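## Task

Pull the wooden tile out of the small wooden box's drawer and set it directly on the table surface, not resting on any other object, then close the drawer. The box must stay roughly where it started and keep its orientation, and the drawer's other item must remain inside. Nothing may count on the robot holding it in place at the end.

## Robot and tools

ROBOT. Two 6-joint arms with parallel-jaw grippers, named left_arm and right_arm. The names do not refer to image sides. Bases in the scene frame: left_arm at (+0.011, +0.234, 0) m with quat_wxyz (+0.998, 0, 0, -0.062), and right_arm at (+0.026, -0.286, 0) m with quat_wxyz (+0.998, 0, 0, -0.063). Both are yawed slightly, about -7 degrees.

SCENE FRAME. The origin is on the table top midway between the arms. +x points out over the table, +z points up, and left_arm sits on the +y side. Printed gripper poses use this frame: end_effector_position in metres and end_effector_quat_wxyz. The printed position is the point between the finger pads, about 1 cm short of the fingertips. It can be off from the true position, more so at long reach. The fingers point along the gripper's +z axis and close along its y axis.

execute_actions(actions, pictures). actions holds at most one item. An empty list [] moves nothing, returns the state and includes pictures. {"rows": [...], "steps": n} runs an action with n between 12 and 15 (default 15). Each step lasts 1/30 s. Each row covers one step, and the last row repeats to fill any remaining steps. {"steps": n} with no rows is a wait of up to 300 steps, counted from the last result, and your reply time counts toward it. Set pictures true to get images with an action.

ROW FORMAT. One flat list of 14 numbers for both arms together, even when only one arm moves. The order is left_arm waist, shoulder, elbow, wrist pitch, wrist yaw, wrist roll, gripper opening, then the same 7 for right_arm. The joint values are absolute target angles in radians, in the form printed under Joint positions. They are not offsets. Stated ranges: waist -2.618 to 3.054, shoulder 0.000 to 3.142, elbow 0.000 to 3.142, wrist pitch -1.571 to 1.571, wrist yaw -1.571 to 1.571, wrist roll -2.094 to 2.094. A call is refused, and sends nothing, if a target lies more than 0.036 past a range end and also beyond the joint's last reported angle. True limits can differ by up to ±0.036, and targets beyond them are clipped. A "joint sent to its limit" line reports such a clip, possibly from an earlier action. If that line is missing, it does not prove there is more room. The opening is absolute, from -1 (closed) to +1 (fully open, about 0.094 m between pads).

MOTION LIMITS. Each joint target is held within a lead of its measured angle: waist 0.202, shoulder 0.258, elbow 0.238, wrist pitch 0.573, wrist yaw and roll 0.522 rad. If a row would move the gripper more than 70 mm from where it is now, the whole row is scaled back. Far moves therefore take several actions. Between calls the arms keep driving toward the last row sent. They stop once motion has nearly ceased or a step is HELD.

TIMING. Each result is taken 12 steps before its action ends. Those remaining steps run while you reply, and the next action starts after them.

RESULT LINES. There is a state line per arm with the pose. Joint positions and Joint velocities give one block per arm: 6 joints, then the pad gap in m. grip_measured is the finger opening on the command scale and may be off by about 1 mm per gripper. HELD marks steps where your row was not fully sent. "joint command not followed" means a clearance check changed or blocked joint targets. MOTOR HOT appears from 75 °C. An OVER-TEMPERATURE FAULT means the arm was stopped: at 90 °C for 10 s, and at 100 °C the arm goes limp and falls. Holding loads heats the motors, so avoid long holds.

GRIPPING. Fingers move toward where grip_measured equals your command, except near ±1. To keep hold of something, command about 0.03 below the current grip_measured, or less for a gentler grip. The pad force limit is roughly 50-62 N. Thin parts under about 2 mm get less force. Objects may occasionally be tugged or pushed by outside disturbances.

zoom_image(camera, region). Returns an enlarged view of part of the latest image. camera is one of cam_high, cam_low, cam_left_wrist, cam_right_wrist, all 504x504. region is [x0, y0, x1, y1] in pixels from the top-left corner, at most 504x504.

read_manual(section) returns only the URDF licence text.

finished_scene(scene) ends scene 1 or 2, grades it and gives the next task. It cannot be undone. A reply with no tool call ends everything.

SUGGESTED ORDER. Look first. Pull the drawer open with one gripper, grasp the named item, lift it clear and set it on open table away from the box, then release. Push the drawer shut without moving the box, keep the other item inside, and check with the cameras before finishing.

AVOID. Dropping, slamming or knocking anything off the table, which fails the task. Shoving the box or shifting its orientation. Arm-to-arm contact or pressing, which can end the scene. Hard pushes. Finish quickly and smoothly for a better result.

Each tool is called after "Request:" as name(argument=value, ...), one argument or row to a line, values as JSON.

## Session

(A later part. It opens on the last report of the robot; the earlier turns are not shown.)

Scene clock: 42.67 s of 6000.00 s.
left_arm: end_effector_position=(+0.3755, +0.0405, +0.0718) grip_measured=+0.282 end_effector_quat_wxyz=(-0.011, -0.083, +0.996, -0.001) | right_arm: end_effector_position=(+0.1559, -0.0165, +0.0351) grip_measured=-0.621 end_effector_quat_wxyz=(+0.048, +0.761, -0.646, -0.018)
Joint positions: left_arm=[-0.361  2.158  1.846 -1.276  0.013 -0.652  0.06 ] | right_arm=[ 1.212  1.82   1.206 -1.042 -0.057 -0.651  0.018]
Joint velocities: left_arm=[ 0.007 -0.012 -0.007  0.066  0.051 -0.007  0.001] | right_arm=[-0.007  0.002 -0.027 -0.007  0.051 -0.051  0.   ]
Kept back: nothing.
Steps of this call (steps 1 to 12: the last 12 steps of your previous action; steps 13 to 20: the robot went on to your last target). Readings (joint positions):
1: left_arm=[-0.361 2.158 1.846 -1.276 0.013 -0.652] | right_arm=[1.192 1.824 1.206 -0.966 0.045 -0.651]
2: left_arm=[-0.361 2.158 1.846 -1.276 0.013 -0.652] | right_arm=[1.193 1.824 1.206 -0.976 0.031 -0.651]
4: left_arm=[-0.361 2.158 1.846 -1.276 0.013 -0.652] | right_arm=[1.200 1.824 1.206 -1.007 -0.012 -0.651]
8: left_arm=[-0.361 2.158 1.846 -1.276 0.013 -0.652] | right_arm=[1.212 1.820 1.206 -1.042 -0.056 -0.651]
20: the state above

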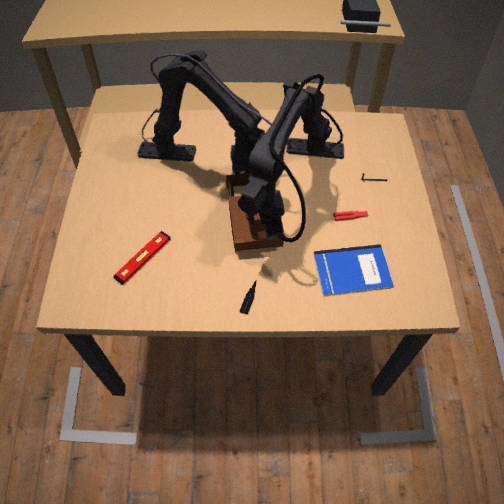

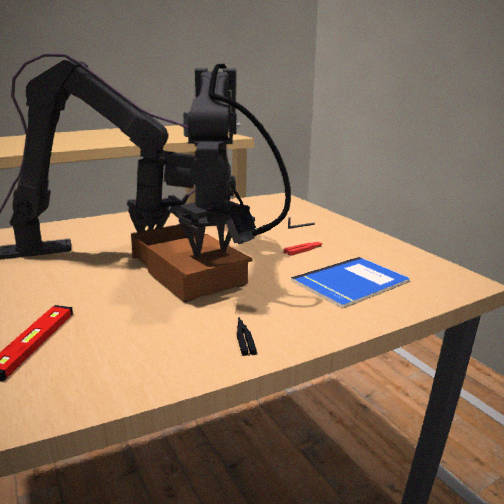

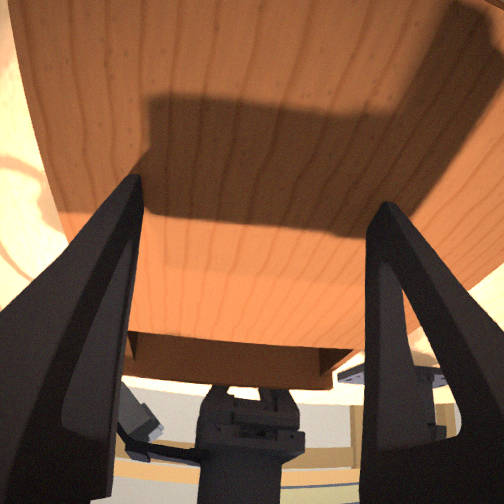

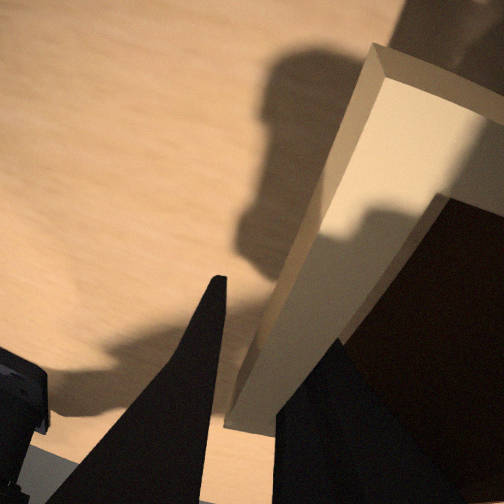

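Request:
execute_actions(
  actions=[
    {"rows":[[-0.361,2.18,1.83,-1.26,0,-0.655,0.28,1.215,1.81,1.2,-1.03,-0.04,-0.65,-0.55],[-0.361,2.18,1.83,-1.26,0,-0.655,0.28,1.215,1.81,1.2,-1.03,-0.04,-0.65,-0.55],[-0.361,2.18,1.83,-1.26,0,-0.655,0.28,1.215,1.81,1.2,-1.03,-0.04,-0.65,-0.55],[-0.361,2.18,1.83,-1.26,0,-0.655,0.28,1.215,1.78,1.24,-1.08,-0.03,-0.65,-0.55],[-0.361,2.18,1.83,-1.26,0,-0.655,0.28,1.215,1.76,1.27,-1.12,-0.03,-0.65,-0.55],[-0.361,2.18,1.83,-1.26,0,-0.655,0.28,1.22,1.74,1.3,-1.16,-0.02,-0.65,-0.55],[-0.361,2.18,1.83,-1.26,0,-0.655,0.28,1.22,1.72,1.33,-1.2,-0.01,-0.65,-0.55],[-0.361,2.18,1.83,-1.26,0,-0.655,0.28,1.22,1.70,1.36,-1.23,0,-0.65,-0.55]],"steps":15},
  ],
)

Request:
execute_actions(
  actions=[
    {"rows":[[-0.361,2.18,1.83,-1.26,0,-0.655,0.28,1.22,1.70,1.45,-1.3,0,-0.65,0],[-0.361,2.18,1.83,-1.26,0,-0.655,0.28,1.22,1.70,1.5,-1.3,0,-0.65,0],[-0.361,2.18,1.83,-1.26,0,-0.655,0.28,1.19,1.74,1.58,-1.38,0,-0.7,0],[-0.361,2.18,1.83,-1.26,0,-0.655,0.28,1.16,1.77,1.64,-1.42,0,-0.7,0],[-0.361,2.18,1.83,-1.26,0,-0.655,0.28,1.123,1.805,1.69,-1.45,0,-0.73,0]],"steps":15},
  ],
)

Request:
execute_actions(
  actions=[
    {"steps":20},
  ],
  pictures=true,
)

Scene clock: 44.80 s of 6000.00 s.
left_arm: end_effector_position=(+0.3756, +0.0405, +0.0733) grip_measured=+0.282 end_effector_quat_wxyz=(-0.010, -0.083, +0.996, -0.002) | right_arm: end_effector_position=(+0.1576, -0.0161, +0.0349) grip_measured=-0.554 end_effector_quat_wxyz=(+0.044, +0.762, -0.646, -0.015)
Joint positions: left_arm=[-0.361  2.154  1.846 -1.277  0.013 -0.652  0.06 ] | right_arm=[ 1.212  1.82   1.206 -1.037 -0.049 -0.651  0.021]
Joint velocities: left_arm=[ 0.002 -0.007 -0.027  0.022 -0.051 -0.051 -0.001] | right_arm=[-0.012 -0.027 -0.007 -0.066  0.081 -0.007  0.002]
Steps of this call (steps 1 to 15: the robot went on to your last target; steps 16 to 61: nothing new was sent; steps 62 to 64: the first 3 steps of this action). Readings (joint positions):
62: left_arm=[-0.361 2.154 1.846 -1.277 0.013 -0.652] | right_arm=[1.212 1.820 1.206 -1.037 -0.052 -0.651]
63: left_arm=[-0.361 2.154 1.846 -1.277 0.013 -0.652] | right_arm=[1.212 1.820 1.206 -1.037 -0.051 -0.651]
64: the state above

Scene clock: 45.30 s of 6000.00 s.
left_arm: end_effector_position=(+0.3756, +0.0405, +0.0733) grip_measured=+0.282 end_effector_quat_wxyz=(-0.010, -0.083, +0.996, -0.002) | right_arm: end_effector_position=(+0.1706, -0.0084, +0.1170) grip_measured=-0.031 end_effector_quat_wxyz=(+0.001, +0.765, -0.645, -0.004)
Joint positions: left_arm=[-0.361  2.154  1.846 -1.277  0.013 -0.652  0.06 ] | right_arm=[ 1.21   1.727  1.431 -1.275 -0.008 -0.657  0.046]
Joint velocities: left_arm=[ 0.022  0.002  0.027 -0.037  0.007  0.066 -0.001] | right_arm=[-0.046  0.466  1.634 -0.989 -0.051 -0.227  0.058]
Steps of this call (steps 1 to 12: the last 12 steps of your previous action; steps 13 to 15: the first 3 steps of this action). Readings (joint positions):
13: left_arm=[-0.361 2.154 1.846 -1.277 0.013 -0.652] | right_arm=[1.212 1.704 1.356 -1.213 -0.010 -0.651]
14: left_arm=[-0.361 2.154 1.846 -1.277 0.013 -0.652] | right_arm=[1.212 1.713 1.384 -1.242 -0.009 -0.651]
15: the state above

Scene clock: 45.97 s of 6000.00 s.
left_arm: end_effector_position=(+0.3756, +0.0405, +0.0733) grip_measured=+0.282 end_effector_quat_wxyz=(-0.010, -0.083, +0.996, -0.002) | right_arm: end_effector_position=(+0.1734, -0.0038, +0.1200) grip_measured=-0.003 end_effector_quat_wxyz=(-0.010, +0.765, -0.644, -0.006)
Joint positions: left_arm=[-0.361  2.154  1.846 -1.277  0.013 -0.652  0.06 ] | right_arm=[ 1.209  1.726  1.442 -1.265 -0.008 -0.659  0.047]
Joint velocities: left_arm=[-0.012 -0.007  0.002 -0.037  0.037 -0.037  0.001] | right_arm=[ 0.007  0.002 -0.002  0.037 -0.037 -0.007  0.   ]
Kept back: nothing.
Steps of this call (steps 1 to 12: the last 12 steps of your previous action; steps 13 to 15: the robot was to go on to your last target, HELD on every step; steps 16 to 20: nothing new was sent). Readings (joint positions):
1: left_arm=[-0.361 2.154 1.846 -1.277 0.013 -0.652] | right_arm=[1.209 1.731 1.454 -1.269 -0.008 -0.659] HELD
2: left_arm=[-0.361 2.154 1.846 -1.277 0.013 -0.652] | right_arm=[1.209 1.726 1.455 -1.254 -0.008 -0.659] HELD
3: left_arm=[-0.361 2.154 1.846 -1.277 0.013 -0.652] | right_arm=[1.209 1.726 1.454 -1.258 -0.008 -0.659] HELD
4: left_arm=[-0.361 2.154 1.846 -1.277 0.013 -0.652] | right_arm=[1.209 1.726 1.451 -1.258 -0.008 -0.659] HELD
5: left_arm=[-0.361 2.154 1.846 -1.277 0.013 -0.652] | right_arm=[1.209 1.726 1.446 -1.260 -0.008 -0.659] HELD
6: left_arm=[-0.361 2.154 1.846 -1.277 0.013 -0.652] | right_arm=[1.209 1.726 1.444 -1.262 -0.008 -0.659] HELD
7: left_arm=[-0.361 2.154 1.846 -1.277 0.013 -0.652] | right_arm=[1.209 1.726 1.443 -1.263 -0.008 -0.659] HELD
8: left_arm=[-0.361 2.154 1.846 -1.277 0.013 -0.652] | right_arm=[1.209 1.726 1.442 -1.264 -0.008 -0.659] HELD
9: left_arm=[-0.361 2.154 1.846 -1.277 0.013 -0.652] | right_arm=[1.209 1.726 1.442 -1.265 -0.008 -0.659] HELD
10: left_arm=[-0.361 2.154 1.846 -1.277 0.013 -0.652] | right_arm=[1.209 1.726 1.442 -1.265 -0.008 -0.659] HELD
11: left_arm=[-0.361 2.154 1.846 -1.277 0.013 -0.652] | right_arm=[1.209 1.726 1.442 -1.265 -0.008 -0.659] HELD
12: left_arm=[-0.361 2.154 1.846 -1.277 0.013 -0.652] | right_arm=[1.209 1.726 1.442 -1.265 -0.008 -0.659] HELD
13: left_arm=[-0.361 2.154 1.846 -1.277 0.013 -0.652] | right_arm=[1.209 1.726 1.442 -1.265 -0.008 -0.659] HELD
14: left_arm=[-0.361 2.154 1.846 -1.277 0.013 -0.652] | right_arm=[1.209 1.726 1.442 -1.265 -0.008 -0.659] HELD
15: left_arm=[-0.361 2.154 1.846 -1.277 0.013 -0.652] | right_arm=[1.209 1.726 1.442 -1.265 -0.008 -0.659] HELD
20: the state above
A step was HELD (marked above), so your last target was given up. An arm can still carry out its HELD step.
joint command not followed: on one or more control steps a check withheld the commanded joint targets of the right arm, and it was not sent them on those steps.
cause: the commanded joint targets would bring a part of the robot too close to another arm (this arm's wrist (the part past joint 4) and the other arm's forearm (the part past joint 3)); next, command targets that bring no part of the robot closer to that arm.

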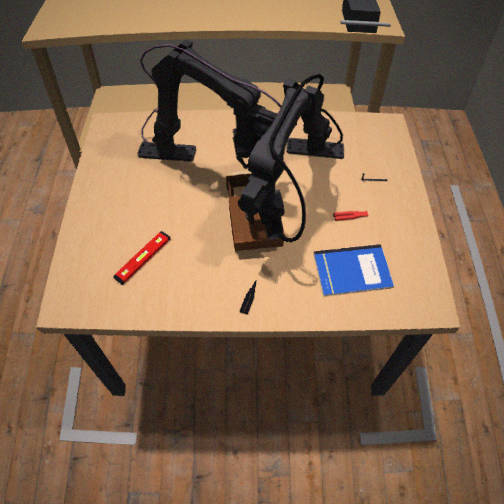

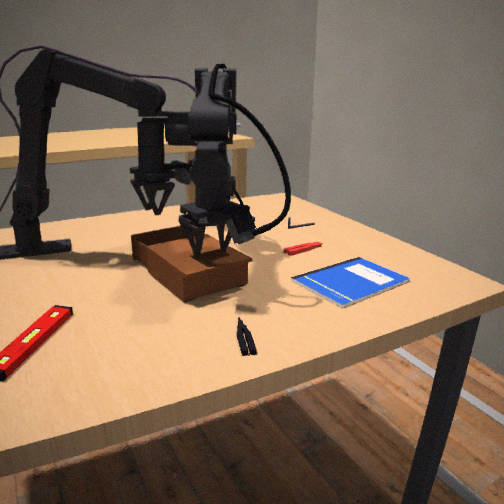

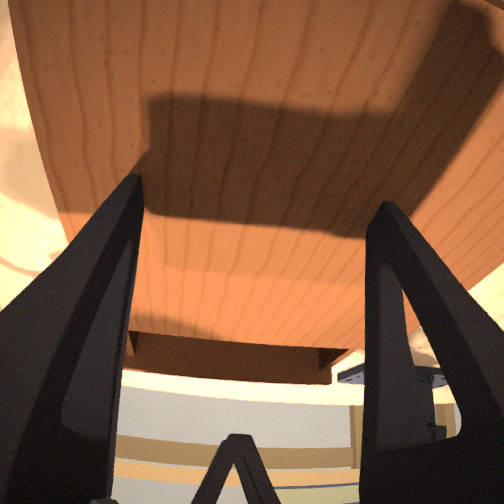

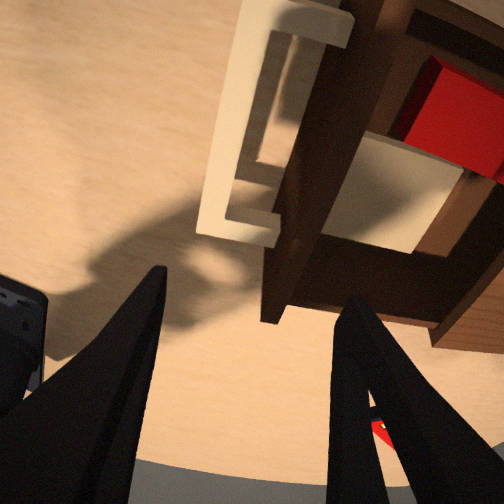

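Request:
execute_actions(
  actions=[
    {"rows":[[-0.35,2.1,1.95,-1.35,0,-0.6,0.28,1.209,1.726,1.442,-1.265,0,-0.659,0],[-0.33,2.1,1.95,-1.35,0,-0.6,0.28,1.209,1.726,1.442,-1.265,0,-0.659,0],[-0.3,2.05,2.0,-1.35,0,-0.6,0.28,1.209,1.726,1.442,-1.265,0,-0.659,0],[-0.25,2.0,2.0,-1.35,0,-0.6,0.28,1.209,1.726,1.442,-1.265,0,-0.659,0],[-0.15,1.95,2.0,-1.35,0,-0.6,0.28,1.209,1.726,1.442,-1.265,0,-0.659,0],[0,1.9,1.95,-1.35,0,-0.6,0.28,1.209,1.726,1.442,-1.265,0,-0.659,0],[0.3,1.8,1.85,-1.35,0,-0.6,0.28,1.209,1.726,1.442,-1.265,0,-0.659,0]],"steps":15},
  ],
)

Request:
execute_actions(
  actions=[
    {"rows":[[0.3,1.8,1.85,-1.35,0,-0.6,0.28,1.19,1.75,1.55,-1.36,0,-0.69,0],[0.3,1.8,1.85,-1.35,0,-0.6,0.28,1.19,1.75,1.55,-1.36,0,-0.69,0],[0.3,1.8,1.85,-1.35,0,-0.6,0.28,1.19,1.75,1.55,-1.36,0,-0.69,0],[0.3,1.8,1.85,-1.35,0,-0.6,0.28,1.123,1.805,1.69,-1.45,0,-0.73,0]],"steps":15},
  ],
)

Request:
execute_actions(
  actions=[
    {"steps":20},
  ],
  pictures=true,
)

Scene clock: 47.17 s of 6000.00 s.
left_arm: end_effector_position=(+0.3810, +0.0412, +0.0890) grip_measured=+0.282 end_effector_quat_wxyz=(-0.000, -0.077, +0.997, -0.008) | right_arm: end_effector_position=(+0.1736, -0.0039, +0.1200) grip_measured=-0.003 end_effector_quat_wxyz=(-0.010, +0.765, -0.644, -0.006)
Joint positions: left_arm=[-0.353  2.146  1.894 -1.311  0.014 -0.631  0.06 ] | right_arm=[ 1.209  1.726  1.442 -1.265 -0.007 -0.659  0.047]
Joint velocities: left_arm=[ 0.183 -0.159  0.623 -0.315 -0.037  0.154 -0.   ] | right_arm=[-0.017 -0.002 -0.002  0.007 -0.022 -0.007 -0.001]
Steps of this call (steps 1 to 33: nothing new was sent; steps 34 to 36: the first 3 steps of this action). Readings (joint positions):
34: left_arm=[-0.361 2.151 1.860 -1.289 0.013 -0.645] | right_arm=[1.209 1.726 1.442 -1.265 -0.008 -0.659]
35: left_arm=[-0.358 2.151 1.874 -1.300 0.013 -0.637] | right_arm=[1.209 1.726 1.442 -1.265 -0.007 -0.659]
36: the state above

Scene clock: 47.67 s of 6000.00 s.
left_arm: end_effector_position=(+0.4081, +0.3052, +0.2135) grip_measured=+0.282 end_effector_quat_wxyz=(+0.155, -0.378, +0.912, -0.036) | right_arm: end_effector_position=(+0.1772, -0.0023, +0.1275) grip_measured=-0.003 end_effector_quat_wxyz=(-0.005, +0.766, -0.643, -0.004)
Joint positions: left_arm=[ 0.3    1.82   1.881 -1.314  0.003 -0.611  0.06 ] | right_arm=[ 1.202  1.748  1.498 -1.31  -0.006 -0.669  0.047]
Joint velocities: left_arm=[ 1.111 -0.002 -0.12   0.051 -0.315 -0.022 -0.   ] | right_arm=[-0.095  0.095  0.447 -0.154 -0.007 -0.051 -0.001]
Steps of this call (steps 1 to 12: the last 12 steps of your previous action; steps 13 to 15: the first 3 steps of this action). Readings (joint positions):
13: left_arm=[0.197 1.824 1.882 -1.312 0.018 -0.611] | right_arm=[1.208 1.732 1.457 -1.284 -0.006 -0.662]
14: left_arm=[0.255 1.820 1.882 -1.313 0.012 -0.611] | right_arm=[1.206 1.742 1.480 -1.303 -0.006 -0.666]
15: the state above

Scene clock: 48.33 s of 6000.00 s.
left_arm: end_effector_position=(+0.3986, +0.3054, +0.2051) grip_measured=+0.282 end_effector_quat_wxyz=(+0.133, -0.380, +0.915, -0.028) | right_arm: end_effector_position=(+0.2063, -0.0088, +0.1524) grip_measured=-0.003 end_effector_quat_wxyz=(+0.003, +0.755, -0.656, +0.001)
Joint positions: left_arm=[ 0.302  1.82   1.86  -1.338 -0.002 -0.609  0.06 ] | right_arm=[ 1.119  1.804  1.665 -1.437  0.    -0.72   0.047]
Joint velocities: left_arm=[ 0.002 -0.012 -0.007 -0.051 -0.066 -0.081 -0.001] | right_arm=[ 0.002  0.012 -0.007  0.007 -0.022 -0.037 -0.   ]
Kept back: nothing.
Steps of this call (steps 1 to 12: the last 12 steps of your previous action; steps 13 to 20: the robot went on to your last target). Readings (joint positions):
1: left_arm=[0.328 1.820 1.877 -1.315 -0.006 -0.611] | right_arm=[1.192 1.764 1.538 -1.343 -0.008 -0.678]
2: left_arm=[0.340 1.820 1.872 -1.318 -0.011 -0.611] | right_arm=[1.176 1.784 1.588 -1.370 -0.008 -0.687]
4: left_arm=[0.333 1.820 1.863 -1.328 -0.013 -0.611] | right_arm=[1.140 1.802 1.647 -1.377 -0.006 -0.699]
8: left_arm=[0.304 1.820 1.860 -1.337 -0.005 -0.610] | right_arm=[1.118 1.803 1.665 -1.406 0.000 -0.711]
20: the state above

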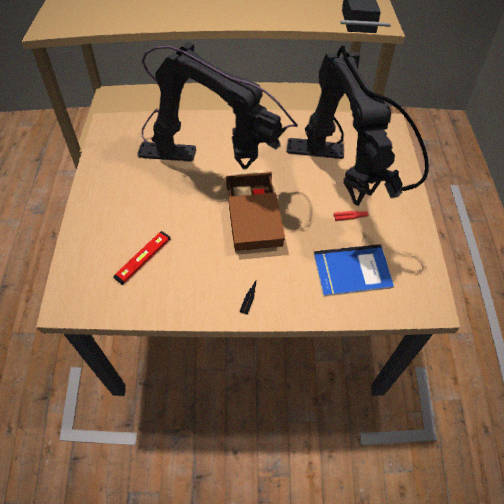

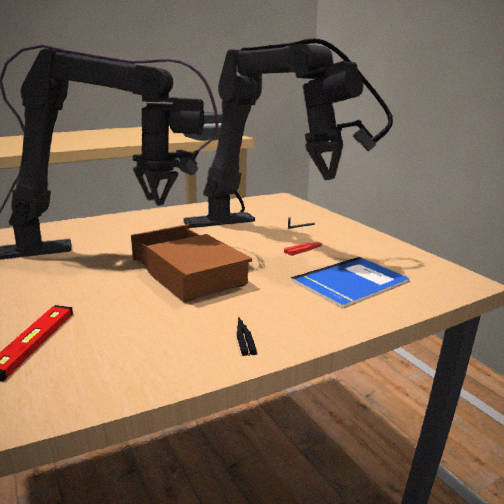

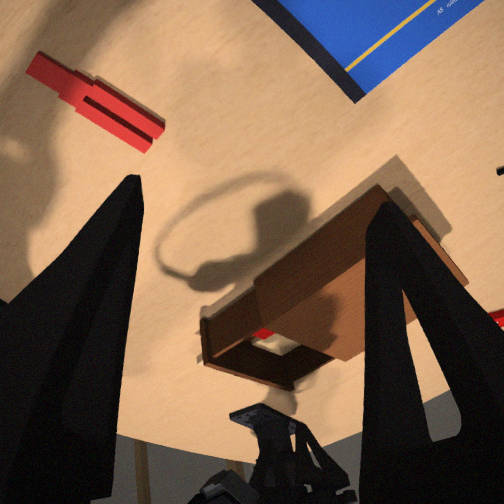

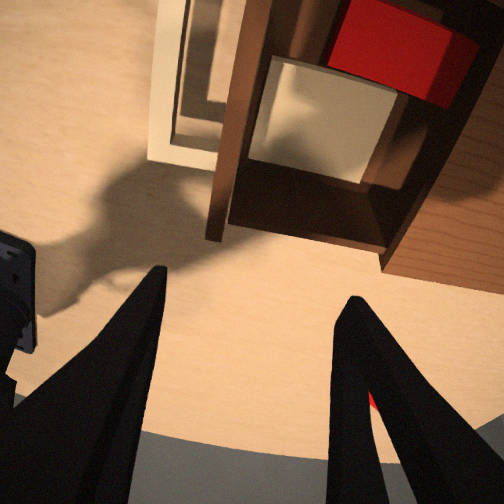

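Request:
execute_actions(
  actions=[
    {"rows":[[0.3,1.8,1.85,-1.35,0,0.5,0,0.9,1.5,1.5,-1.35,0,-0.3,0],[0.3,1.8,1.85,-1.35,0,1.2,0,0.9,1.5,1.5,-1.35,0,-0.3,0],[0.3,1.75,1.8,-1.35,0,2.07,0,0.4,1.2,1.3,-1.3,0,0,0]],"steps":15},
  ],
)

Request:
execute_actions(
  actions=[
    {"rows":[[0.0,1.65,1.65,-1.35,0,2.07,0,0.3,1.2,1.3,-1.3,0,0,0]],"steps":15},
  ],
)

Request:
execute_actions(
  actions=[
    {"rows":[[-0.5,1.65,1.62,-1.35,0,2.07,0,0.3,1.2,1.3,-1.3,0,0,0],[-0.5,1.65,1.62,-1.35,0,2.07,0,0.3,1.2,1.3,-1.3,0,0,0],[-0.5,1.65,1.62,-1.35,0,2.07,0,0.3,1.2,1.3,-1.3,0,0,0],[-0.78,1.68,1.6,-1.35,0,2.07,0,0.3,1.2,1.3,-1.3,0,0,0],[-0.78,1.68,1.6,-1.35,0,2.07,0,0.3,1.2,1.3,-1.3,0,0,0],[-0.78,1.68,1.6,-1.35,0,2.07,0,0.3,1.2,1.3,-1.3,0,0,0],[-0.78,1.68,1.6,-1.35,0,2.07,0,0.3,1.2,1.3,-1.3,0,0,0],[-0.782,1.753,1.547,-1.35,0,2.076,0,0.3,1.2,1.3,-1.3,0,0,0]],"steps":15},
  ],
)

Request:
execute_actions(
  actions=[
    {"steps":22},
  ],
  pictures=true,
)

Scene clock: 52.27 s of 6000.00 s.
left_arm: end_effector_position=(+0.3971, +0.3051, +0.2043) grip_measured=+0.010 end_effector_quat_wxyz=(+0.135, -0.246, +0.960, -0.009) | right_arm: end_effector_position=(+0.2214, -0.0419, +0.1540) grip_measured=-0.003 end_effector_quat_wxyz=(-0.025, +0.647, -0.762, -0.013)
Joint positions: left_arm=[ 0.302  1.814  1.85  -1.335 -0.002 -0.325  0.047] | right_arm=[ 1.011  1.676  1.519 -1.36  -0.016 -0.525  0.047]
Joint velocities: left_arm=[ 0.017 -0.271 -0.491  0.212 -0.037  2.777 -0.015] | right_arm=[-1.722 -1.971 -2.098  0.989  0.022  2.498 -0.   ]
Steps of this call (steps 1 to 15: the robot went on to your last target; steps 16 to 90: nothing new was sent; then 0.83 s passed at rest; steps 91 to 93: the first 3 steps of this action). Readings (joint positions):
91: left_arm=[0.302 1.820 1.860 -1.340 -0.002 -0.526] | right_arm=[1.101 1.777 1.632 -1.408 -0.010 -0.664]
92: left_arm=[0.302 1.820 1.860 -1.340 -0.002 -0.425] | right_arm=[1.065 1.735 1.582 -1.384 -0.015 -0.606]
93: the state above

Scene clock: 52.77 s of 6000.00 s.
left_arm: end_effector_position=(+0.3713, +0.2652, +0.1939) grip_measured=+0.002 end_effector_quat_wxyz=(+0.087, +0.506, +0.855, +0.075) | right_arm: end_effector_position=(+0.2710, -0.2357, +0.2199) grip_measured=-0.002 end_effector_quat_wxyz=(+0.183, -0.113, +0.977, +0.014)
Joint positions: left_arm=[ 0.195  1.722  1.706 -1.326 -0.026  1.141  0.047] | right_arm=[ 0.328  1.197  1.31  -1.314  0.004 -0.03   0.047]
Joint velocities: left_arm=[-1.692 -0.505 -0.828 -0.286 -0.022  2.542 -0.   ] | right_arm=[-0.623  0.071 -0.002 -0.066  0.081  0.154  0.   ]
Steps of this call (steps 1 to 12: the last 12 steps of your previous action; steps 13 to 15: the first 3 steps of this action). Readings (joint positions):
13: left_arm=[0.284 1.766 1.783 -1.328 -0.014 0.964] | right_arm=[0.382 1.188 1.310 -1.315 0.005 -0.041]
14: left_arm=[0.248 1.742 1.740 -1.320 -0.024 1.050] | right_arm=[0.353 1.193 1.310 -1.315 0.003 -0.035]
15: the state above

Scene clock: 53.27 s of 6000.00 s.
left_arm: end_effector_position=(+0.3452, +0.1513, +0.1896) grip_measured=+0.002 end_effector_quat_wxyz=(+0.054, +0.903, +0.417, +0.086) | right_arm: end_effector_position=(+0.2725, -0.2415, +0.2194) grip_measured=-0.002 end_effector_quat_wxyz=(+0.182, -0.092, +0.979, +0.013)
Joint positions: left_arm=[-0.135  1.677  1.644 -1.335 -0.027  2.02   0.047] | right_arm=[ 0.305  1.199  1.31  -1.314  0.005 -0.01   0.047]
Joint velocities: left_arm=[-1.941  0.007 -0.203 -0.022 -0.022  0.3   -0.   ] | right_arm=[-0.007 -0.012 -0.027  0.051 -0.007  0.037 -0.001]
Steps of this call (steps 1 to 12: the last 12 steps of your previous action; steps 13 to 15: the first 3 steps of this action). Readings (joint positions):
13: left_arm=[-0.027 1.678 1.658 -1.336 -0.014 1.995] | right_arm=[0.305 1.199 1.310 -1.314 0.005 -0.011]
14: left_arm=[-0.072 1.677 1.651 -1.335 -0.026 2.008] | right_arm=[0.305 1.199 1.310 -1.314 0.005 -0.010]
15: the state above

Scene clock: 54.00 s of 6000.00 s.
left_arm: end_effector_position=(+0.2132, -0.0254, +0.1335) grip_measured=+0.002 end_effector_quat_wxyz=(+0.008, +0.997, +0.081, +0.005) | right_arm: end_effector_position=(+0.2725, -0.2415, +0.2194) grip_measured=-0.002 end_effector_quat_wxyz=(+0.182, -0.092, +0.979, +0.013)
Joint positions: left_arm=[-0.787  1.771  1.549 -1.329  0.     2.068  0.047] | right_arm=[ 0.305  1.199  1.31  -1.314  0.005 -0.01   0.047]
Joint velocities: left_arm=[-0.007  0.002  0.017 -0.007  0.066  0.022 -0.   ] | right_arm=[ 0.007 -0.002  0.012 -0.037 -0.051 -0.022 -0.001]
Kept back: nothing.
Steps of this call (steps 1 to 12: the last 12 steps of your previous action; steps 13 to 22: the robot went on to your last target). Readings (joint positions):
1: left_arm=[-0.206 1.679 1.635 -1.333 -0.026 2.028] | right_arm=[0.305 1.199 1.310 -1.314 0.005 -0.010]
2: left_arm=[-0.280 1.680 1.627 -1.333 -0.024 2.035] | right_arm=[0.305 1.199 1.310 -1.314 0.005 -0.010]
4: left_arm=[-0.431 1.686 1.617 -1.333 -0.021 2.045] | right_arm=[0.305 1.199 1.310 -1.314 0.005 -0.010]
8: left_arm=[-0.708 1.735 1.579 -1.329 -0.012 2.058] | right_arm=[0.305 1.199 1.310 -1.314 0.005 -0.010]
22: the state above

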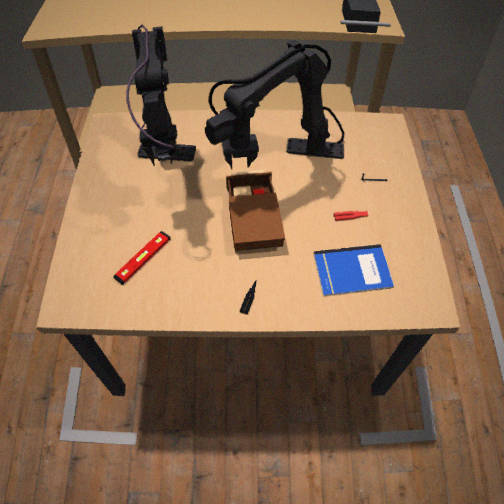

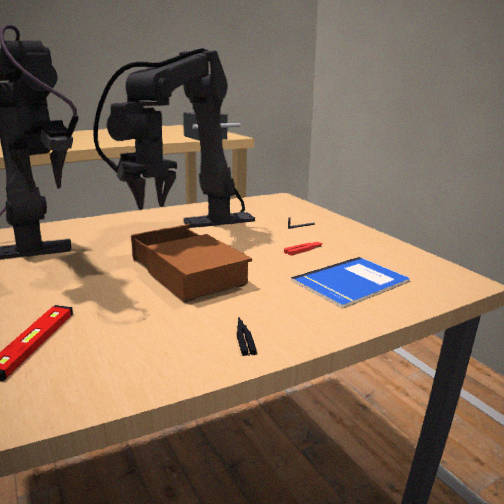

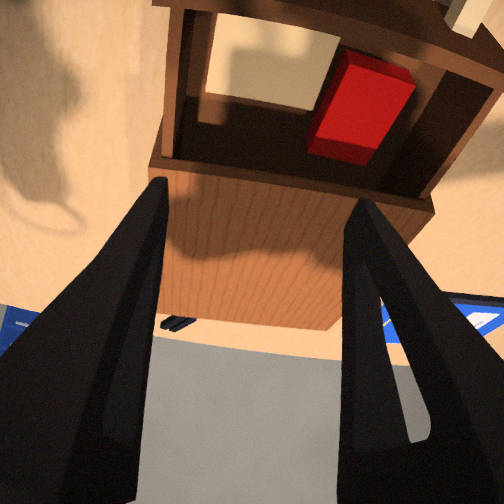

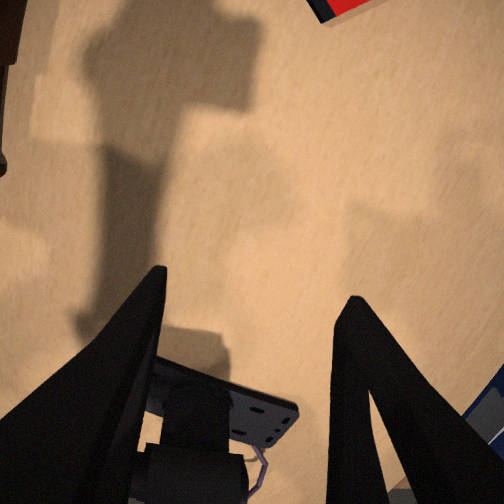

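Request:
execute_actions(
  actions=[
    {"rows":[[-0.782,1.76,1.5,-1.28,0,2.076,-0.15,0.3,1.2,1.3,-1.3,0,0,0],[-0.782,1.76,1.5,-1.28,0,2.076,-0.15,0.3,1.2,1.3,-1.3,0,0,0],[-0.782,1.77,1.44,-1.22,0,2.076,-0.15,0.3,1.2,1.3,-1.3,0,0,0],[-0.782,1.77,1.44,-1.22,0,2.076,-0.15,0.3,1.2,1.3,-1.3,0,0,0],[-0.782,1.785,1.375,-1.15,0,2.076,-0.15,0.3,1.2,1.3,-1.3,0,0,0]],"steps":15},
  ],
)

Request:
execute_actions(
  actions=[
    {"steps":18},
  ],
  pictures=true,
)

Scene clock: 55.97 s of 6000.00 s.
left_arm: end_effector_position=(+0.2130, -0.0252, +0.1249) grip_measured=-0.144 end_effector_quat_wxyz=(+0.008, +0.997, +0.080, +0.005) | right_arm: end_effector_position=(+0.2725, -0.2415, +0.2194) grip_measured=-0.002 end_effector_quat_wxyz=(+0.182, -0.092, +0.979, +0.013)
Joint positions: left_arm=[-0.787  1.771  1.515 -1.296  0.     2.069  0.04 ] | right_arm=[ 0.305  1.199  1.31  -1.314  0.005 -0.01   0.047]
Joint velocities: left_arm=[ 0.002  0.007 -0.711  0.593  0.007 -0.066 -0.007] | right_arm=[-0.012 -0.002  0.012 -0.081 -0.081  0.037  0.001]
Steps of this call (steps 1 to 15: the robot went on to your last target; steps 16 to 56: nothing new was sent; steps 57 to 59: the first 3 steps of this action). Readings (joint positions):
57: left_arm=[-0.787 1.771 1.543 -1.322 0.000 2.069] | right_arm=[0.305 1.199 1.310 -1.314 0.005 -0.010]
58: left_arm=[-0.787 1.771 1.536 -1.315 0.000 2.069] | right_arm=[0.305 1.199 1.310 -1.314 0.005 -0.010]
59: the state above

Scene clock: 56.57 s of 6000.00 s.
left_arm: end_effector_position=(+0.2102, -0.0215, +0.0830) grip_measured=-0.148 end_effector_quat_wxyz=(-0.004, +0.997, +0.080, -0.003) | right_arm: end_effector_position=(+0.2725, -0.2415, +0.2194) grip_measured=-0.002 end_effector_quat_wxyz=(+0.182, -0.092, +0.979, +0.013)
Joint positions: left_arm=[-0.787  1.796  1.379 -1.164  0.     2.069  0.04 ] | right_arm=[ 0.305  1.199  1.31  -1.314  0.005 -0.01   0.047]
Joint velocities: left_arm=[-0.022  0.002  0.007  0.066 -0.051  0.081  0.001] | right_arm=[-0.012 -0.012 -0.007  0.095 -0.066  0.022  0.   ]
Kept back: nothing.
Steps of this call (steps 1 to 12: the last 12 steps of your previous action; steps 13 to 18: the robot went on to your last target). Readings (joint positions):
1: left_arm=[-0.787 1.771 1.494 -1.281 0.000 2.069] | right_arm=[0.305 1.199 1.310 -1.314 0.005 -0.010]
2: left_arm=[-0.787 1.773 1.462 -1.256 0.000 2.069] | right_arm=[0.305 1.199 1.310 -1.314 0.005 -0.010]
4: left_arm=[-0.787 1.779 1.408 -1.223 0.000 2.069] | right_arm=[0.305 1.199 1.310 -1.314 0.005 -0.010]
8: left_arm=[-0.787 1.796 1.379 -1.195 0.000 2.069] | right_arm=[0.305 1.199 1.310 -1.314 0.005 -0.010]
18: the state above

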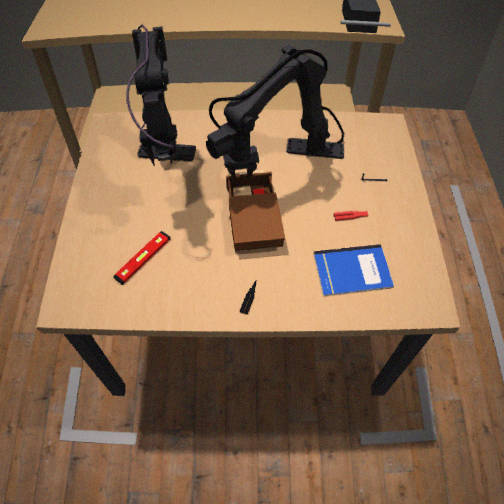

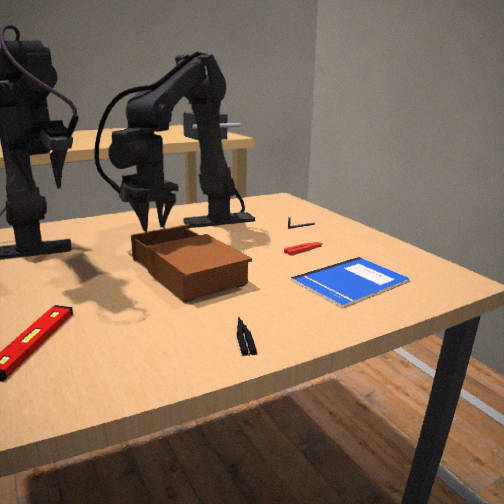

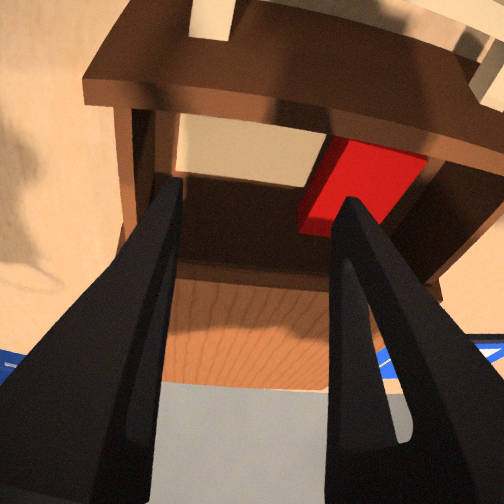

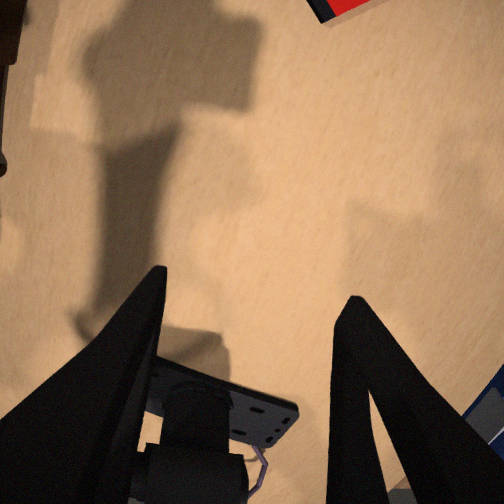

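Request:
execute_actions(
  actions=[
    {"rows":[[-0.76,1.8,1.375,-1.15,0,2.08,-0.45,0.3,1.2,1.3,-1.3,0,0,0],[-0.76,1.81,1.375,-1.14,0,2.08,-0.45,0.3,1.2,1.3,-1.3,0,0,0],[-0.76,1.81,1.375,-1.14,0,2.08,-0.45,0.3,1.2,1.3,-1.3,0,0,0],[-0.76,1.81,1.375,-1.14,0,2.08,-0.45,0.3,1.2,1.3,-1.3,0,0,0],[-0.76,1.82,1.35,-1.09,0,2.08,-0.45,0.3,1.2,1.3,-1.3,0,0,0],[-0.76,1.82,1.35,-1.09,0,2.08,-0.45,0.3,1.2,1.3,-1.3,0,0,0],[-0.76,1.83,1.32,-1.05,0,2.08,-0.45,0.3,1.2,1.3,-1.3,0,0,0],[-0.76,1.83,1.32,-1.05,0,2.08,-0.45,0.3,1.2,1.3,-1.3,0,0,0],[-0.76,1.84,1.295,-1.005,0,2.08,-0.45,0.3,1.2,1.3,-1.3,0,0,0]],"steps":15},
  ],
)

Request:
execute_actions(
  actions=[
    {"steps":18},
  ],
  pictures=true,
)

Scene clock: 59.67 s of 6000.00 s.
left_arm: end_effector_position=(+0.2134, -0.0204, +0.0830) grip_measured=-0.439 end_effector_quat_wxyz=(-0.002, +0.996, +0.084, -0.002) | right_arm: end_effector_position=(+0.2725, -0.2415, +0.2194) grip_measured=-0.002 end_effector_quat_wxyz=(+0.182, -0.092, +0.979, +0.013)
Joint positions: left_arm=[-0.777  1.796  1.379 -1.159  0.     2.071  0.026] | right_arm=[ 0.305  1.199  1.31  -1.314  0.005 -0.01   0.047]
Joint velocities: left_arm=[ 0.129  0.017 -0.012  0.081  0.007 -0.051 -0.017] | right_arm=[-0.012 -0.007  0.007 -0.095 -0.007  0.095 -0.001]
Steps of this call (steps 1 to 15: the robot went on to your last target; steps 16 to 90: nothing new was sent; steps 91 to 93: the first 3 steps of this action). Readings (joint positions):
91: left_arm=[-0.785 1.796 1.379 -1.162 0.000 2.070] | right_arm=[0.305 1.199 1.310 -1.314 0.005 -0.010]
92: left_arm=[-0.782 1.796 1.379 -1.161 0.000 2.071] | right_arm=[0.305 1.199 1.310 -1.314 0.005 -0.010]
93: the state above

Scene clock: 60.27 s of 6000.00 s.
left_arm: end_effector_position=(+0.2213, -0.0244, +0.0487) grip_measured=-0.448 end_effector_quat_wxyz=(+0.002, +0.996, +0.089, +0.002) | right_arm: end_effector_position=(+0.2725, -0.2415, +0.2194) grip_measured=-0.002 end_effector_quat_wxyz=(+0.182, -0.092, +0.979, +0.013)
Joint positions: left_arm=[-0.766  1.847  1.303 -1.022 -0.     2.073  0.026] | right_arm=[ 0.305  1.199  1.31  -1.314  0.005 -0.01   0.047]
Joint velocities: left_arm=[-0.002 -0.012 -0.012 -0.007 -0.022 -0.022  0.001] | right_arm=[ 0.002  0.012 -0.012  0.037 -0.022  0.066 -0.   ]
Kept back: nothing.
Steps of this call (steps 1 to 12: the last 12 steps of your previous action; steps 13 to 18: the robot went on to your last target). Readings (joint positions):
1: left_arm=[-0.773 1.796 1.379 -1.157 0.000 2.071] | right_arm=[0.305 1.199 1.310 -1.314 0.005 -0.010]
2: left_arm=[-0.769 1.798 1.377 -1.151 0.000 2.072] | right_arm=[0.305 1.199 1.310 -1.314 0.005 -0.010]
4: left_arm=[-0.766 1.803 1.366 -1.125 -0.000 2.072] | right_arm=[0.305 1.199 1.310 -1.314 0.005 -0.010]
8: left_arm=[-0.766 1.829 1.319 -1.063 -0.000 2.073] | right_arm=[0.305 1.199 1.310 -1.314 0.005 -0.010]
18: the state above

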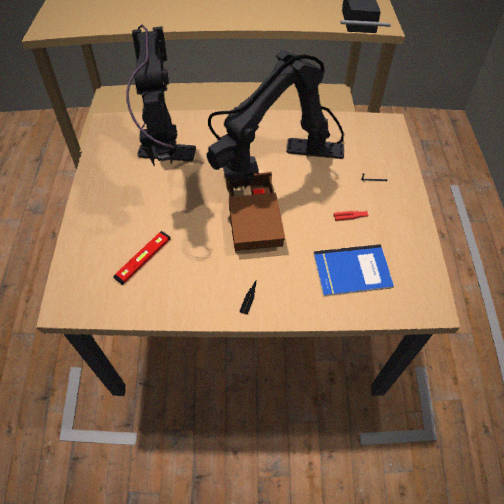

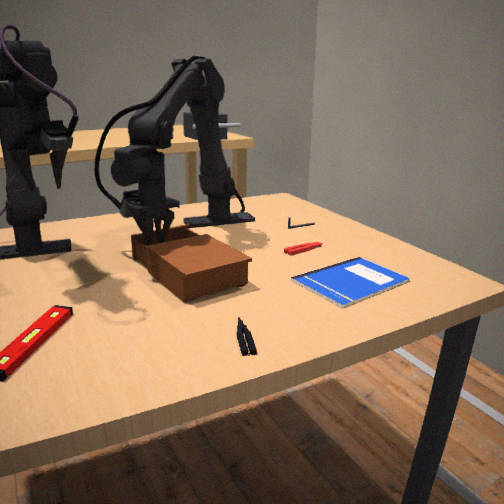

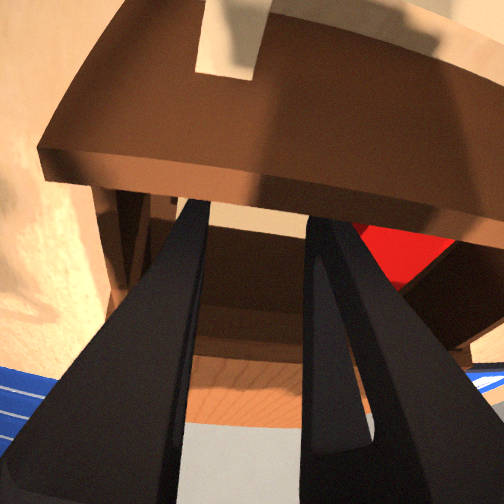

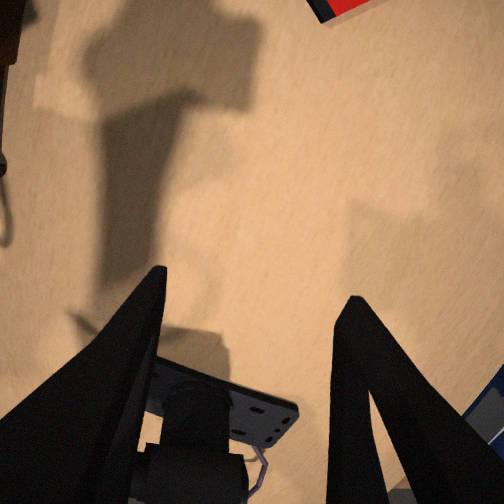

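Request:
execute_actions(
  actions=[
    {"rows":[[-0.76,1.835,1.27,-0.985,0,2.08,-0.45,0.3,1.2,1.3,-1.3,0,0,0],[-0.76,1.835,1.27,-0.985,0,2.08,-0.45,0.3,1.2,1.3,-1.3,0,0,0],[-0.76,1.828,1.245,-0.965,0,2.08,-0.45,0.3,1.2,1.3,-1.3,0,0,0],[-0.76,1.828,1.245,-0.965,0,2.08,-0.45,0.3,1.2,1.3,-1.3,0,0,0],[-0.76,1.828,1.245,-0.965,0,2.08,-0.45,0.3,1.2,1.3,-1.3,0,0,0],[-0.76,1.828,1.245,-0.965,0,2.08,-0.45,0.3,1.2,1.3,-1.3,0,0,0],[-0.76,1.828,1.245,-0.965,0,2.08,-0.45,0.3,1.2,1.3,-1.3,0,0,0],[-0.76,1.828,1.245,-0.965,0,2.08,-0.45,0.3,1.2,1.3,-1.3,0,0,0],[-0.76,1.828,1.245,-0.965,0,2.08,-0.1,0.3,1.2,1.3,-1.3,0,0,0],[-0.76,1.828,1.245,-0.965,0,2.08,0.15,0.3,1.2,1.3,-1.3,0,0,0],[-0.76,1.828,1.245,-0.965,0,2.08,0.4,0.3,1.2,1.3,-1.3,0,0,0]],"steps":15},
  ],
)

Request:
execute_actions(
  actions=[
    {"steps":18},
  ],
  pictures=true,
)

Scene clock: 61.90 s of 6000.00 s.
left_arm: end_effector_position=(+0.2215, -0.0247, +0.0450) grip_measured=-0.448 end_effector_quat_wxyz=(+0.005, +0.996, +0.089, +0.003) | right_arm: end_effector_position=(+0.2725, -0.2415, +0.2194) grip_measured=-0.002 end_effector_quat_wxyz=(+0.182, -0.092, +0.979, +0.013)
Joint positions: left_arm=[-0.766  1.847  1.287 -1.    -0.     2.073  0.026] | right_arm=[ 0.305  1.199  1.31  -1.314  0.005 -0.01   0.047]
Joint velocities: left_arm=[ 0.002 -0.027 -0.3    0.286 -0.022  0.007 -0.001] | right_arm=[-0.002 -0.002  0.007 -0.037  0.066  0.051 -0.   ]
Steps of this call (steps 1 to 30: the robot went on to your last target; steps 31 to 46: nothing new was sent; steps 47 to 49: the first 3 steps of this action). Readings (joint positions):
47: left_arm=[-0.766 1.847 1.300 -1.013 -0.000 2.073] | right_arm=[0.305 1.199 1.310 -1.314 0.005 -0.010]
48: left_arm=[-0.766 1.847 1.296 -1.008 -0.000 2.073] | right_arm=[0.305 1.199 1.310 -1.314 0.005 -0.010]
49: the state above

Scene clock: 62.50 s of 6000.00 s.
left_arm: end_effector_position=(+0.2182, -0.0197, +0.0377) grip_measured=+0.398 end_effector_quat_wxyz=(-0.002, +0.996, +0.088, +0.001) | right_arm: end_effector_position=(+0.2725, -0.2415, +0.2194) grip_measured=-0.002 end_effector_quat_wxyz=(+0.182, -0.092, +0.979, +0.013)
Joint positions: left_arm=[-0.766  1.847  1.257 -0.983 -0.004  2.074  0.066] | right_arm=[ 0.305  1.199  1.31  -1.314  0.005 -0.01   0.047]
Joint velocities: left_arm=[ 0.007  0.002 -0.032 -0.037 -0.081 -0.066 -0.   ] | right_arm=[ 0.007 -0.002  0.002 -0.037 -0.066  0.051  0.   ]
Kept back: nothing.
Steps of this call (steps 1 to 12: the last 12 steps of your previous action; steps 13 to 18: the robot went on to your last target). Readings (joint positions):
1: left_arm=[-0.766 1.847 1.278 -0.993 -0.000 2.073] | right_arm=[0.305 1.199 1.310 -1.314 0.005 -0.010]
2: left_arm=[-0.766 1.847 1.268 -0.989 -0.000 2.073] | right_arm=[0.305 1.199 1.310 -1.314 0.005 -0.010]
4: left_arm=[-0.766 1.847 1.258 -0.988 -0.000 2.073] | right_arm=[0.305 1.199 1.310 -1.314 0.005 -0.010]
8: left_arm=[-0.766 1.847 1.257 -0.984 -0.001 2.073] | right_arm=[0.305 1.199 1.310 -1.314 0.005 -0.010]
18: the state above

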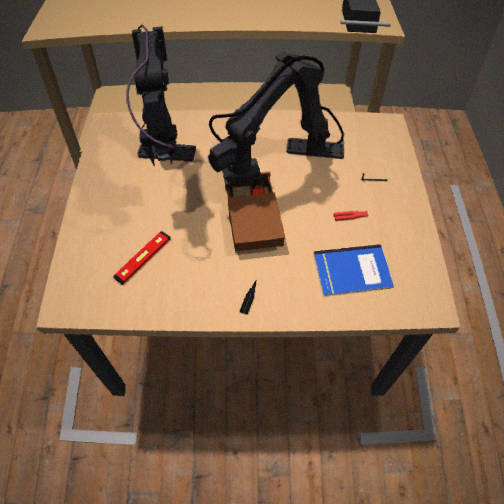

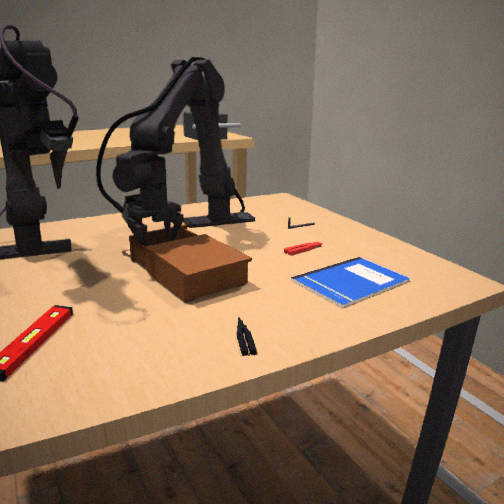

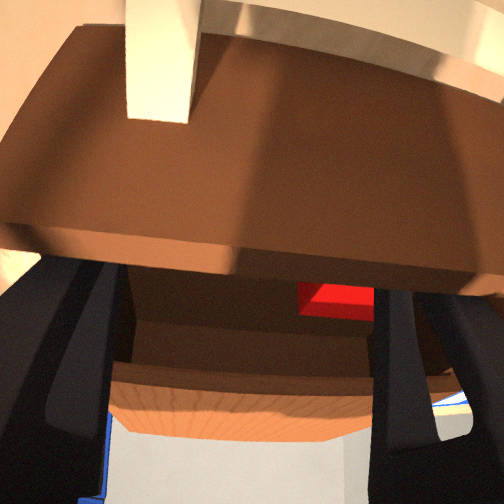

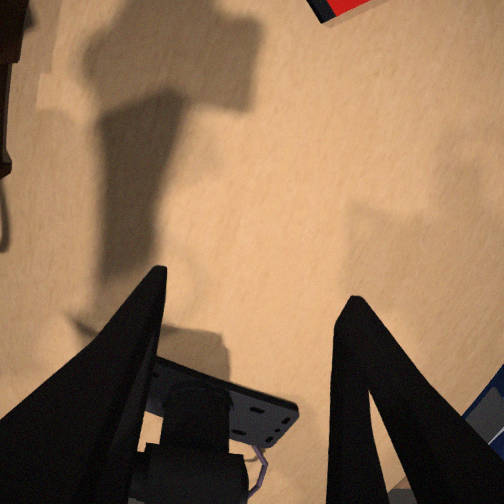

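Request:
execute_actions(
  actions=[
    {"rows":[[-0.76,1.83,1.25,-0.97,0,2.08,0,0.3,1.2,1.3,-1.3,0,0,0],[-0.76,1.83,1.25,-0.97,0,2.08,-0.45,0.3,1.2,1.3,-1.3,0,0,0],[-0.76,1.83,1.25,-0.97,0,2.08,-0.45,0.3,1.2,1.3,-1.3,0,0,0],[-0.76,1.83,1.25,-0.97,0,2.08,-0.45,0.3,1.2,1.3,-1.3,0,0,0],[-0.76,1.83,1.25,-0.97,0,2.08,-0.45,0.3,1.2,1.3,-1.3,0,0,0],[-0.76,1.83,1.25,-0.97,0,2.08,-0.45,0.3,1.2,1.3,-1.3,0,0,0],[-0.76,1.84,1.23,-0.95,0,2.08,-0.45,0.3,1.2,1.3,-1.3,0,0,0],[-0.76,1.84,1.23,-0.95,0,2.08,-0.45,0.3,1.2,1.3,-1.3,0,0,0],[-0.76,1.855,1.21,-0.93,0,2.08,-0.45,0.3,1.2,1.3,-1.3,0,0,0],[-0.76,1.855,1.21,-0.93,0,2.08,-0.45,0.3,1.2,1.3,-1.3,0,0,0],[-0.76,1.865,1.19,-0.905,0,2.08,-0.45,0.3,1.2,1.3,-1.3,0,0,0]],"steps":15},
  ],
)

Request:
execute_actions(
  actions=[
    {"steps":18},
  ],
  pictures=true,
)

Scene clock: 64.33 s of 6000.00 s.
left_arm: end_effector_position=(+0.2185, -0.0199, +0.0377) grip_measured=-0.333 end_effector_quat_wxyz=(-0.001, +0.996, +0.088, +0.001) | right_arm: end_effector_position=(+0.2725, -0.2415, +0.2194) grip_measured=-0.002 end_effector_quat_wxyz=(+0.182, -0.092, +0.979, +0.013)
Joint positions: left_arm=[-0.766  1.847  1.257 -0.982 -0.004  2.074  0.031] | right_arm=[ 0.305  1.199  1.31  -1.314  0.005 -0.01   0.047]
Joint velocities: left_arm=[ 0.007 -0.012  0.002 -0.051  0.037 -0.051 -0.234] | right_arm=[-0.027 -0.012  0.017 -0.022 -0.022  0.007  0.   ]
Steps of this call (steps 1 to 15: the robot went on to your last target; steps 16 to 52: nothing new was sent; steps 53 to 55: the first 3 steps of this action). Readings (joint positions):
53: left_arm=[-0.766 1.847 1.257 -0.983 -0.004 2.074] | right_arm=[0.305 1.199 1.310 -1.314 0.005 -0.010]
54: left_arm=[-0.766 1.847 1.257 -0.982 -0.004 2.074] | right_arm=[0.305 1.199 1.310 -1.314 0.005 -0.010]
55: the state above

Scene clock: 64.93 s of 6000.00 s.
left_arm: end_effector_position=(+0.2175, -0.0184, +0.0277) grip_measured=-0.448 end_effector_quat_wxyz=(+0.000, +0.996, +0.087, +0.003) | right_arm: end_effector_position=(+0.2725, -0.2415, +0.2194) grip_measured=-0.002 end_effector_quat_wxyz=(+0.182, -0.092, +0.979, +0.013)
Joint positions: left_arm=[-0.766  1.85   1.218 -0.935 -0.005  2.075  0.026] | right_arm=[ 0.305  1.199  1.31  -1.314  0.005 -0.01   0.047]
Joint velocities: left_arm=[ 0.022  0.007 -0.022 -0.007  0.037 -0.007  0.001] | right_arm=[-0.007 -0.012  0.007 -0.007  0.022 -0.022 -0.   ]
Kept back: nothing.
Steps of this call (steps 1 to 12: the last 12 steps of your previous action; steps 13 to 18: the robot went on to your last target). Readings (joint positions):
1: left_arm=[-0.766 1.847 1.257 -0.982 -0.004 2.074] | right_arm=[0.305 1.199 1.310 -1.314 0.005 -0.010]
2: left_arm=[-0.766 1.847 1.257 -0.982 -0.004 2.074] | right_arm=[0.305 1.199 1.310 -1.314 0.005 -0.010]
4: left_arm=[-0.766 1.847 1.255 -0.979 -0.004 2.074] | right_arm=[0.305 1.199 1.310 -1.314 0.005 -0.010]
8: left_arm=[-0.766 1.848 1.229 -0.950 -0.004 2.074] | right_arm=[0.305 1.199 1.310 -1.314 0.005 -0.010]
18: the state above

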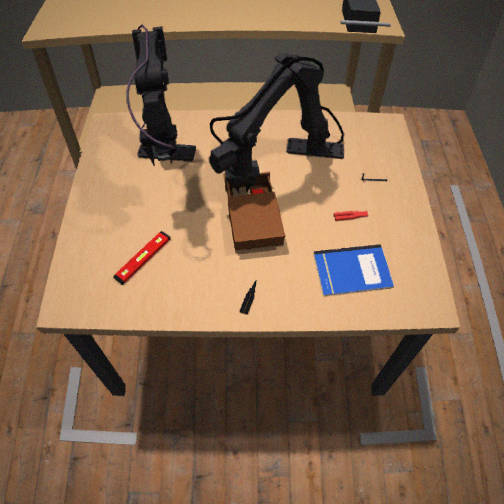

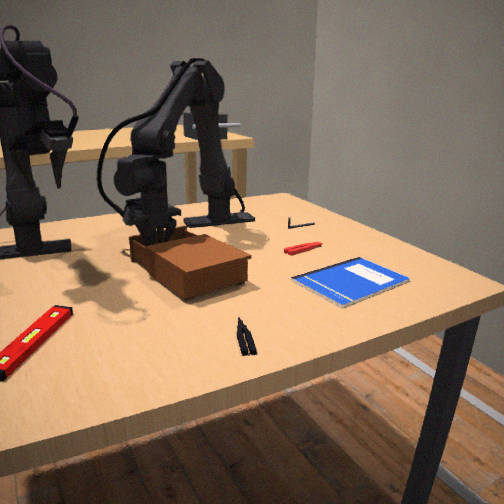

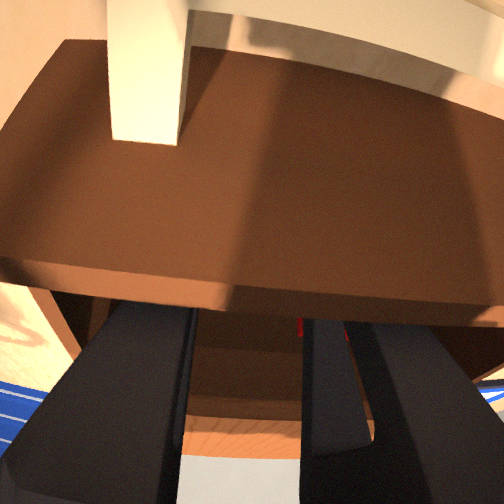

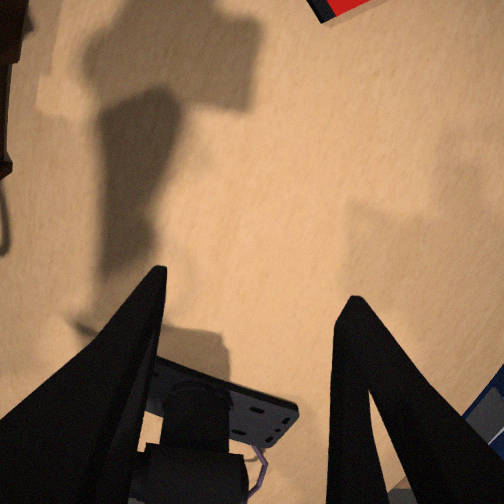

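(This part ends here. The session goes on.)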